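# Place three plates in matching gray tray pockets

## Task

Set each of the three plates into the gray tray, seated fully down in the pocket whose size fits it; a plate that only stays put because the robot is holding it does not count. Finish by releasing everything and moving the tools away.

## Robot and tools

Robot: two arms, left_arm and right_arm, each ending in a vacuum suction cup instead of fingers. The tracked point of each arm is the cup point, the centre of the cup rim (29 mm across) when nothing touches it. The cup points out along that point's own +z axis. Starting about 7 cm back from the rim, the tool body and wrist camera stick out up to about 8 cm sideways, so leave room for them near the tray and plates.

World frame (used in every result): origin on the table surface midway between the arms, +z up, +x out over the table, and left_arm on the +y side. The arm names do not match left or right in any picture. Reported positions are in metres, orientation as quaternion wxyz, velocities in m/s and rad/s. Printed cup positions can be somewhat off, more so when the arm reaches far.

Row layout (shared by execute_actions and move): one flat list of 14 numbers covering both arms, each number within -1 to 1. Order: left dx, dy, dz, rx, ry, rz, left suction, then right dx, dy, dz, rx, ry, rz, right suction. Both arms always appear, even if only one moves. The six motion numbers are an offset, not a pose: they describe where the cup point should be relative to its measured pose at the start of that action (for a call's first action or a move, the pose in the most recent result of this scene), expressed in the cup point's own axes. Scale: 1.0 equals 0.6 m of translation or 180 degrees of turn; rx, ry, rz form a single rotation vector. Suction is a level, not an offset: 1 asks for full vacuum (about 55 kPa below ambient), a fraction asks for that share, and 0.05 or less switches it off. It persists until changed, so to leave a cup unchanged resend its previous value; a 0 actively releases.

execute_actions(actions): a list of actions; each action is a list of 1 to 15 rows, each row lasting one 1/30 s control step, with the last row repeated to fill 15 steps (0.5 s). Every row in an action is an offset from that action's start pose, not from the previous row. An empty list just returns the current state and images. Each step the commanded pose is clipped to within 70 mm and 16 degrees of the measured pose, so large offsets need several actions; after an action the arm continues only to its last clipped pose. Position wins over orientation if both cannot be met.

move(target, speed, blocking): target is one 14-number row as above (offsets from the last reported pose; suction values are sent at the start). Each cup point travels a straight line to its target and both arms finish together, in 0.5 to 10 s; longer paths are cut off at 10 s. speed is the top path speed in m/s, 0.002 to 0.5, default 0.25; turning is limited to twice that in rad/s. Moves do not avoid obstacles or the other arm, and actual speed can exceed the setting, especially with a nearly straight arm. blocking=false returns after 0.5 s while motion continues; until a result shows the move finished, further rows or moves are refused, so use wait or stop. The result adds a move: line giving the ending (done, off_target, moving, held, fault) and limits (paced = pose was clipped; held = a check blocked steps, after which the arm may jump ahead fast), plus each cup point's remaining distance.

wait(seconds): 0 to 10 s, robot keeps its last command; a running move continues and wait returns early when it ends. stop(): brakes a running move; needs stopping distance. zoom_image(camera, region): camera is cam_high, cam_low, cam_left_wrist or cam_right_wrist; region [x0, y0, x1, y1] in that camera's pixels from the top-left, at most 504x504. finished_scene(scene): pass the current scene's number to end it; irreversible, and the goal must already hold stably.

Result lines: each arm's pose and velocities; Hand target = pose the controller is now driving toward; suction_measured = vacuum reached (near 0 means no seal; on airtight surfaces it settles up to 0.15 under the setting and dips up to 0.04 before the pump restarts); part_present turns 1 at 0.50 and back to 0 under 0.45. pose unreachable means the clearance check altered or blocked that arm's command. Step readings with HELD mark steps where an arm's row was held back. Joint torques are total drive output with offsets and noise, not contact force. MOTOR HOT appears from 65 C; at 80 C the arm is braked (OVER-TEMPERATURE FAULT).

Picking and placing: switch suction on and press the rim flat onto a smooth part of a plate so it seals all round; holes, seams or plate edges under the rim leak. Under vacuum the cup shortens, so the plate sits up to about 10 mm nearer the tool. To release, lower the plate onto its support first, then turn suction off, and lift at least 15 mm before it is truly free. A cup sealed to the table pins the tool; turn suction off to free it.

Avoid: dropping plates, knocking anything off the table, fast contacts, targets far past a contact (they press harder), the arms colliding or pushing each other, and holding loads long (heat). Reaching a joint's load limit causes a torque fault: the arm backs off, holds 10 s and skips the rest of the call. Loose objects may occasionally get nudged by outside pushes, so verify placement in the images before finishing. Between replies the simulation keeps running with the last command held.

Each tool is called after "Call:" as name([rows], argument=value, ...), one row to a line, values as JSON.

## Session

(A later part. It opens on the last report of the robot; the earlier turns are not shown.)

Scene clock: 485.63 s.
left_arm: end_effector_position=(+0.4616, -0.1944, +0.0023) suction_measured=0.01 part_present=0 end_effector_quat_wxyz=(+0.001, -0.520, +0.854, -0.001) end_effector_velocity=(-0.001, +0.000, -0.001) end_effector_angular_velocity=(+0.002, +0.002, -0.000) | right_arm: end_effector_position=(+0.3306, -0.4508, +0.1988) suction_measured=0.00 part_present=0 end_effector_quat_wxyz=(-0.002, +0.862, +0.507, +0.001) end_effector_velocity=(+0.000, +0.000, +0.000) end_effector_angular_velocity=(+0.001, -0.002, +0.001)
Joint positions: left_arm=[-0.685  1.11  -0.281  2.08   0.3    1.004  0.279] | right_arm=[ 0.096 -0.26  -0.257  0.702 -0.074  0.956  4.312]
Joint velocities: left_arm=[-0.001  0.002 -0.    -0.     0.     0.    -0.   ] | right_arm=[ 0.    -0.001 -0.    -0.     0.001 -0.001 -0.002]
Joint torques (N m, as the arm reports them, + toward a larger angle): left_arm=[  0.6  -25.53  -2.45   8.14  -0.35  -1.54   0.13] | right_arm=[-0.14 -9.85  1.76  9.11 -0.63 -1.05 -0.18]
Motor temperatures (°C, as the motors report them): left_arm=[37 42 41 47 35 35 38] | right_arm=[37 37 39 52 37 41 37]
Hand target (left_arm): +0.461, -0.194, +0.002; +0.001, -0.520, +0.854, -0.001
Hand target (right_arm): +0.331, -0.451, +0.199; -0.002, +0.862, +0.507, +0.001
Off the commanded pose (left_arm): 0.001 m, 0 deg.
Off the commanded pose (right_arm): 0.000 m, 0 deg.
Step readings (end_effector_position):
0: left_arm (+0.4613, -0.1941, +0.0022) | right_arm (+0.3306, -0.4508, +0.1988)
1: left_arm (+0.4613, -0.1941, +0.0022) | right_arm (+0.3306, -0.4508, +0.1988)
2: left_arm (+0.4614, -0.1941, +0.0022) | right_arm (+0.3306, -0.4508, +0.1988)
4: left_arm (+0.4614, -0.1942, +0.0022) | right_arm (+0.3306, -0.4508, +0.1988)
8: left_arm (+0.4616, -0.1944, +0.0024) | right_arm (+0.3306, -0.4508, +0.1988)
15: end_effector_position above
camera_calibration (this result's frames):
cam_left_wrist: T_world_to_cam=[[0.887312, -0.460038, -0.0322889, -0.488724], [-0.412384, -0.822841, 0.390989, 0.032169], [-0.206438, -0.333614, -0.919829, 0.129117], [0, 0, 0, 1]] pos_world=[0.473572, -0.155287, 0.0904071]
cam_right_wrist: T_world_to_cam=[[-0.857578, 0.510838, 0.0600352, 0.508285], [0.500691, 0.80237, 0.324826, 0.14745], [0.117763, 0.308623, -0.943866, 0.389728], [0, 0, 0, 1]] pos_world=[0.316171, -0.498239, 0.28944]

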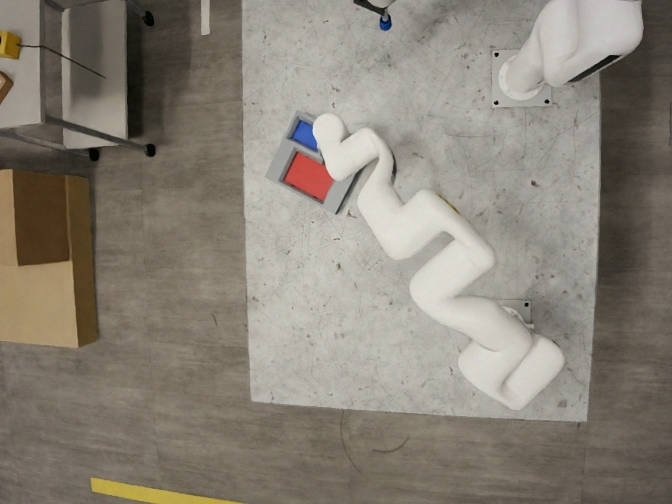

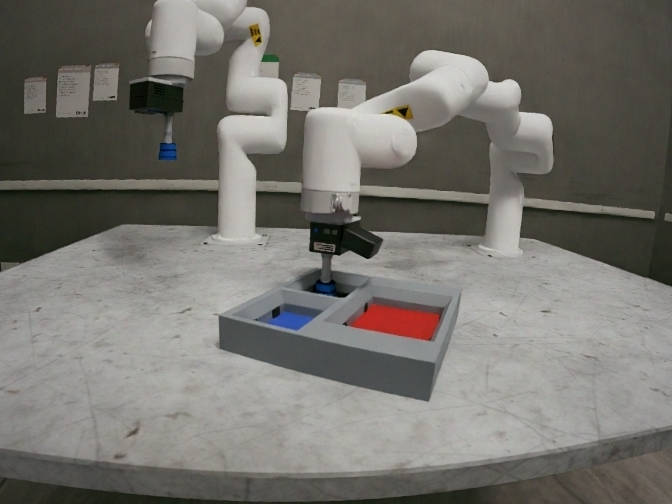

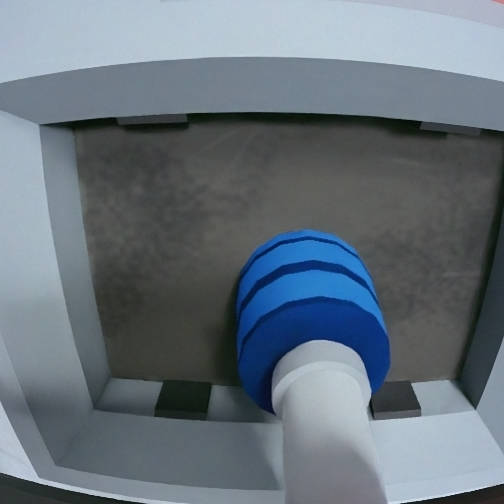

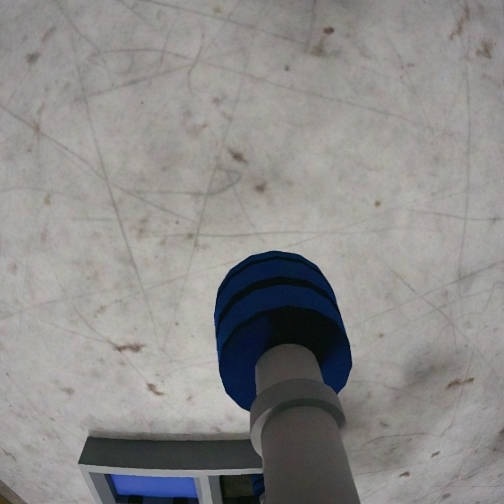

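Call:
move(target=[0, 0, -0.09, 0, 0, 0, 0, 0, 0, 0, 0, 0, 0, 0], speed=0.08)

Call:
move(target=[-0.389, 0.3163, -0.205, 0, 0, 0, 0, 0, 0, 0, 0, 0, 0, 0], speed=0.35)

Scene clock: 492.57 s.
left_arm: end_effector_position=(+0.4614, -0.1942, +0.0554) suction_measured=0.01 part_present=0 end_effector_quat_wxyz=(+0.001, -0.520, +0.854, -0.001) end_effector_velocity=(-0.001, +0.001, +0.001) end_effector_angular_velocity=(+0.003, +0.002, +0.000) | right_arm: end_effector_position=(+0.3306, -0.4508, +0.1988) suction_measured=0.00 part_present=0 end_effector_quat_wxyz=(-0.002, +0.862, +0.507, +0.001) end_effector_velocity=(+0.000, -0.000, -0.000) end_effector_angular_velocity=(+0.000, +0.000, -0.002)
Joint positions: left_arm=[-0.677  1.02  -0.295  2.072  0.285  1.087  0.285] | right_arm=[ 0.096 -0.26  -0.257  0.702 -0.074  0.956  4.312]
Joint velocities: left_arm=[ 0.    -0.004 -0.001 -0.002 -0.     0.006 -0.   ] | right_arm=[ 0.     0.    -0.     0.     0.     0.     0.001]
Joint torques (N m, as the arm reports them, + toward a larger angle): left_arm=[  0.44 -34.99  -3.5   13.85   0.08  -1.83   0.  ] | right_arm=[ 0.08 -9.62  1.98  9.03 -0.71 -0.97 -0.32]
Motor temperatures (°C, as the motors report them): left_arm=[37 42 41 45 35 35 38] | right_arm=[37 37 39 53 37 41 37]
Hand target (left_arm): +0.462, -0.194, +0.056; +0.001, -0.520, +0.854, -0.001
Hand target (right_arm): +0.331, -0.451, +0.199; -0.002, +0.862, +0.507, +0.001
Off the commanded pose (left_arm): 0.001 m, 0 deg.
Off the commanded pose (right_arm): 0.000 m, 0 deg.
move: done
camera_calibration (this result's frames):
cam_left_wrist: T_world_to_cam=[[0.88732, -0.459946, -0.0333618, -0.486616], [-0.412009, -0.823178, 0.390676, 0.0113078], [-0.207152, -0.332909, -0.919924, 0.178431], [0, 0, 0, 1]] pos_world=[0.473405, -0.155107, 0.143491]
cam_right_wrist: T_world_to_cam=[[-0.857578, 0.510838, 0.0600351, 0.508285], [0.500691, 0.802369, 0.324826, 0.14745], [0.117763, 0.308623, -0.943866, 0.389728], [0, 0, 0, 1]] pos_world=[0.316171, -0.498239, 0.28944]

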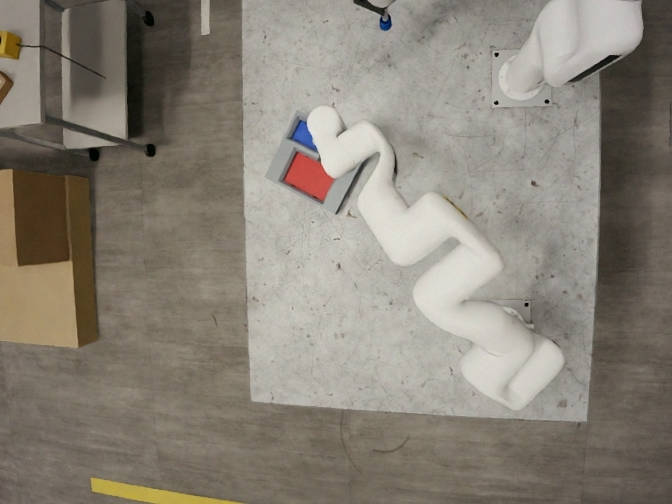

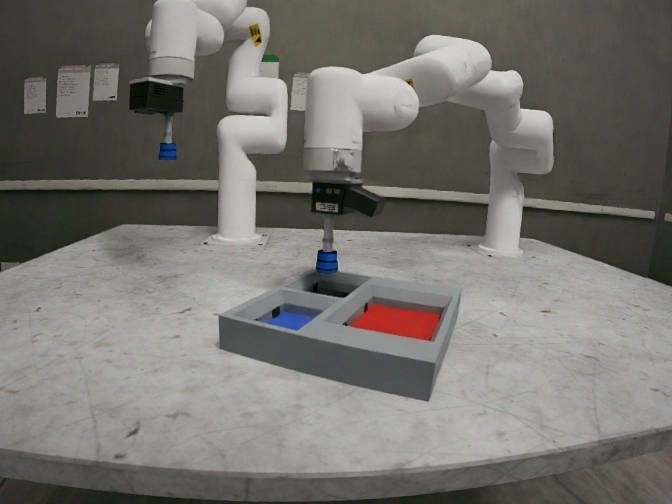

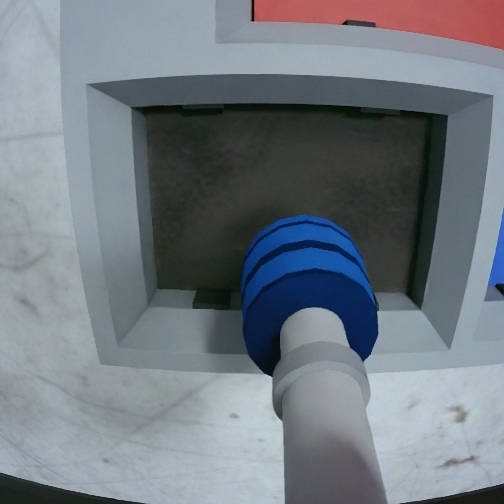

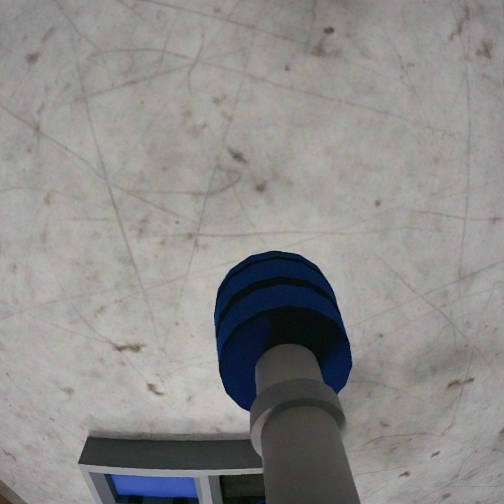

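Scene clock: 494.20 s.
left_arm: end_effector_position=(+0.3997, +0.1004, +0.1779) suction_measured=0.01 part_present=0 end_effector_quat_wxyz=(-0.000, -0.521, +0.854, -0.001) end_effector_velocity=(-0.000, +0.002, +0.002) end_effector_angular_velocity=(-0.003, -0.003, +0.001) | right_arm: end_effector_position=(+0.3306, -0.4508, +0.1988) suction_measured=0.00 part_present=0 end_effector_quat_wxyz=(-0.002, +0.862, +0.507, +0.001) end_effector_velocity=(+0.000, -0.000, -0.000) end_effector_angular_velocity=(-0.001, +0.001, -0.000)
Joint positions: left_arm=[-0.248  0.021 -0.262  0.922  0.005  0.9    0.742] | right_arm=[ 0.096 -0.26  -0.257  0.702 -0.074  0.956  4.312]
Joint velocities: left_arm=[ 0.001 -0.009  0.003 -0.004 -0.004 -0.     0.006] | right_arm=[-0.     0.001  0.     0.    -0.001 -0.     0.001]
Joint torques (N m, as the arm reports them, + toward a larger angle): left_arm=[  0.11 -16.53  -0.66  13.68   0.    -1.81   0.01] | right_arm=[-0.09 -9.76  2.19  9.   -0.52 -0.96 -0.28]
Motor temperatures (°C, as the motors report them): left_arm=[37 42 41 46 35 35 38] | right_arm=[37 37 39 53 37 41 37]
Hand target (left_arm): +0.400, +0.101, +0.178; -0.000, -0.521, +0.854, -0.001
Hand target (right_arm): +0.331, -0.451, +0.199; -0.002, +0.862, +0.507, +0.001
Off the commanded pose (left_arm): 0.000 m, 0 deg.
Off the commanded pose (right_arm): 0.000 m, 0 deg.
move: done
camera_calibration (this result's frames):
cam_left_wrist: T_world_to_cam=[[0.887916, -0.458751, -0.0339666, -0.29254], [-0.410286, -0.823173, 0.392493, 0.179449], [-0.208017, -0.334565, -0.919127, 0.376846], [0, 0, 0, 1]] pos_world=[0.411767, 0.139594, 0.266001]
cam_right_wrist: T_world_to_cam=[[-0.857578, 0.510838, 0.0600351, 0.508285], [0.500691, 0.80237, 0.324826, 0.14745], [0.117763, 0.308623, -0.943866, 0.389728], [0, 0, 0, 1]] pos_world=[0.316171, -0.498239, 0.28944]

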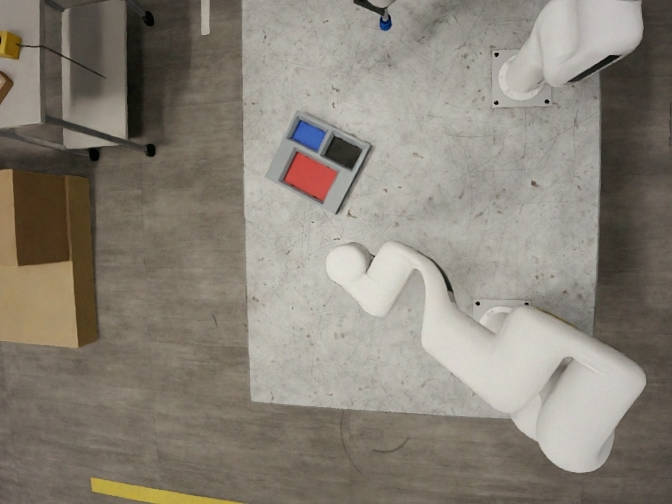

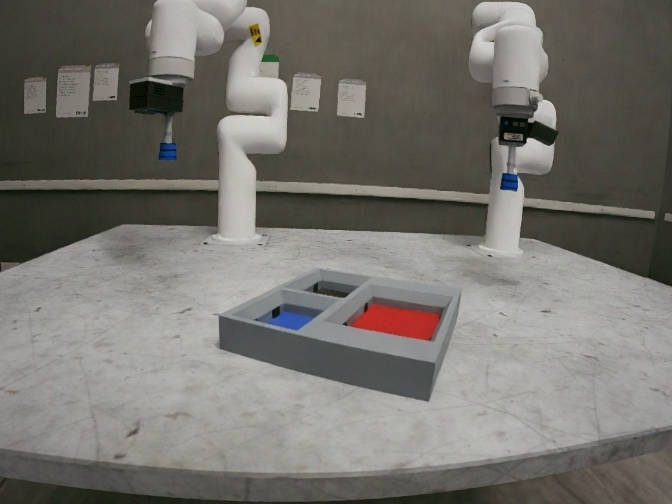

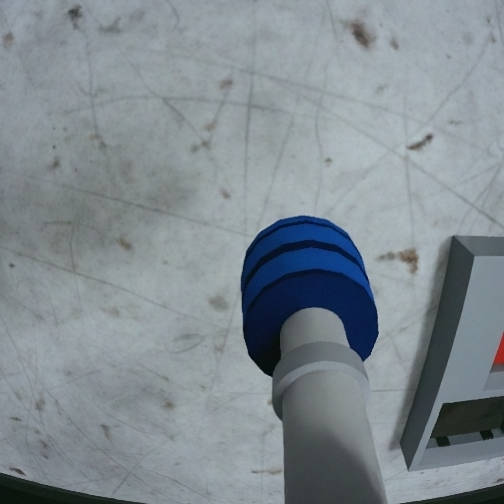

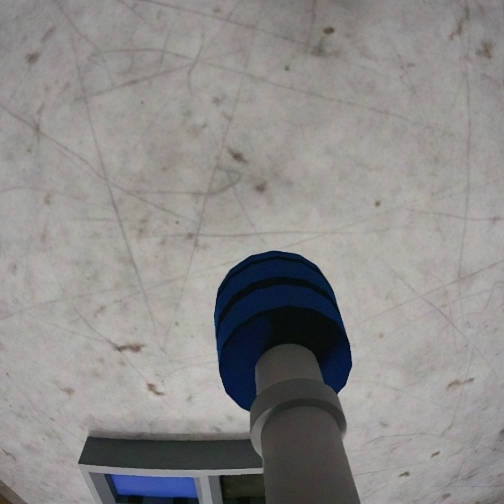

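Call:
zoom_image(camera="cam_low", region=[210, 260, 470, 370])

Call:
zoom_image(camera="cam_high", region=[260, 105, 380, 220])

Region (210, 260, 470, 370) of cam_low's 672x504 image, scaled by 1.938, with more detail than that image has; it fills the top 213 rows of this view, and the rest is white.

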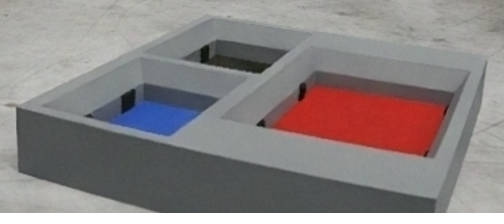

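Region (260, 105, 380, 220) of cam_high's 672x504 image, scaled by 4.200, with more detail than that image has; it fills the top 483 rows of this view, and the rest is white.

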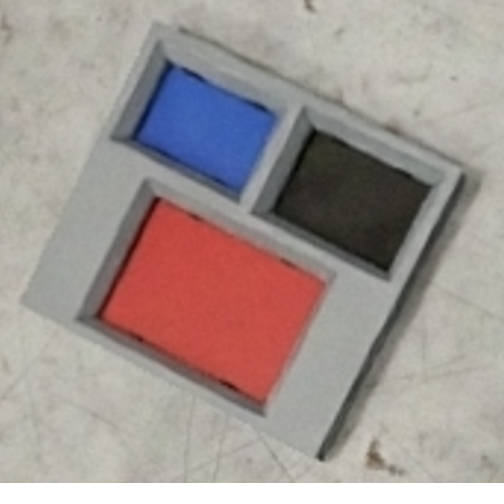

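All three plates are seated in their pockets and both arms are clear.

Call:
finished_scene(scene=1)

The scene is finished: the task was done.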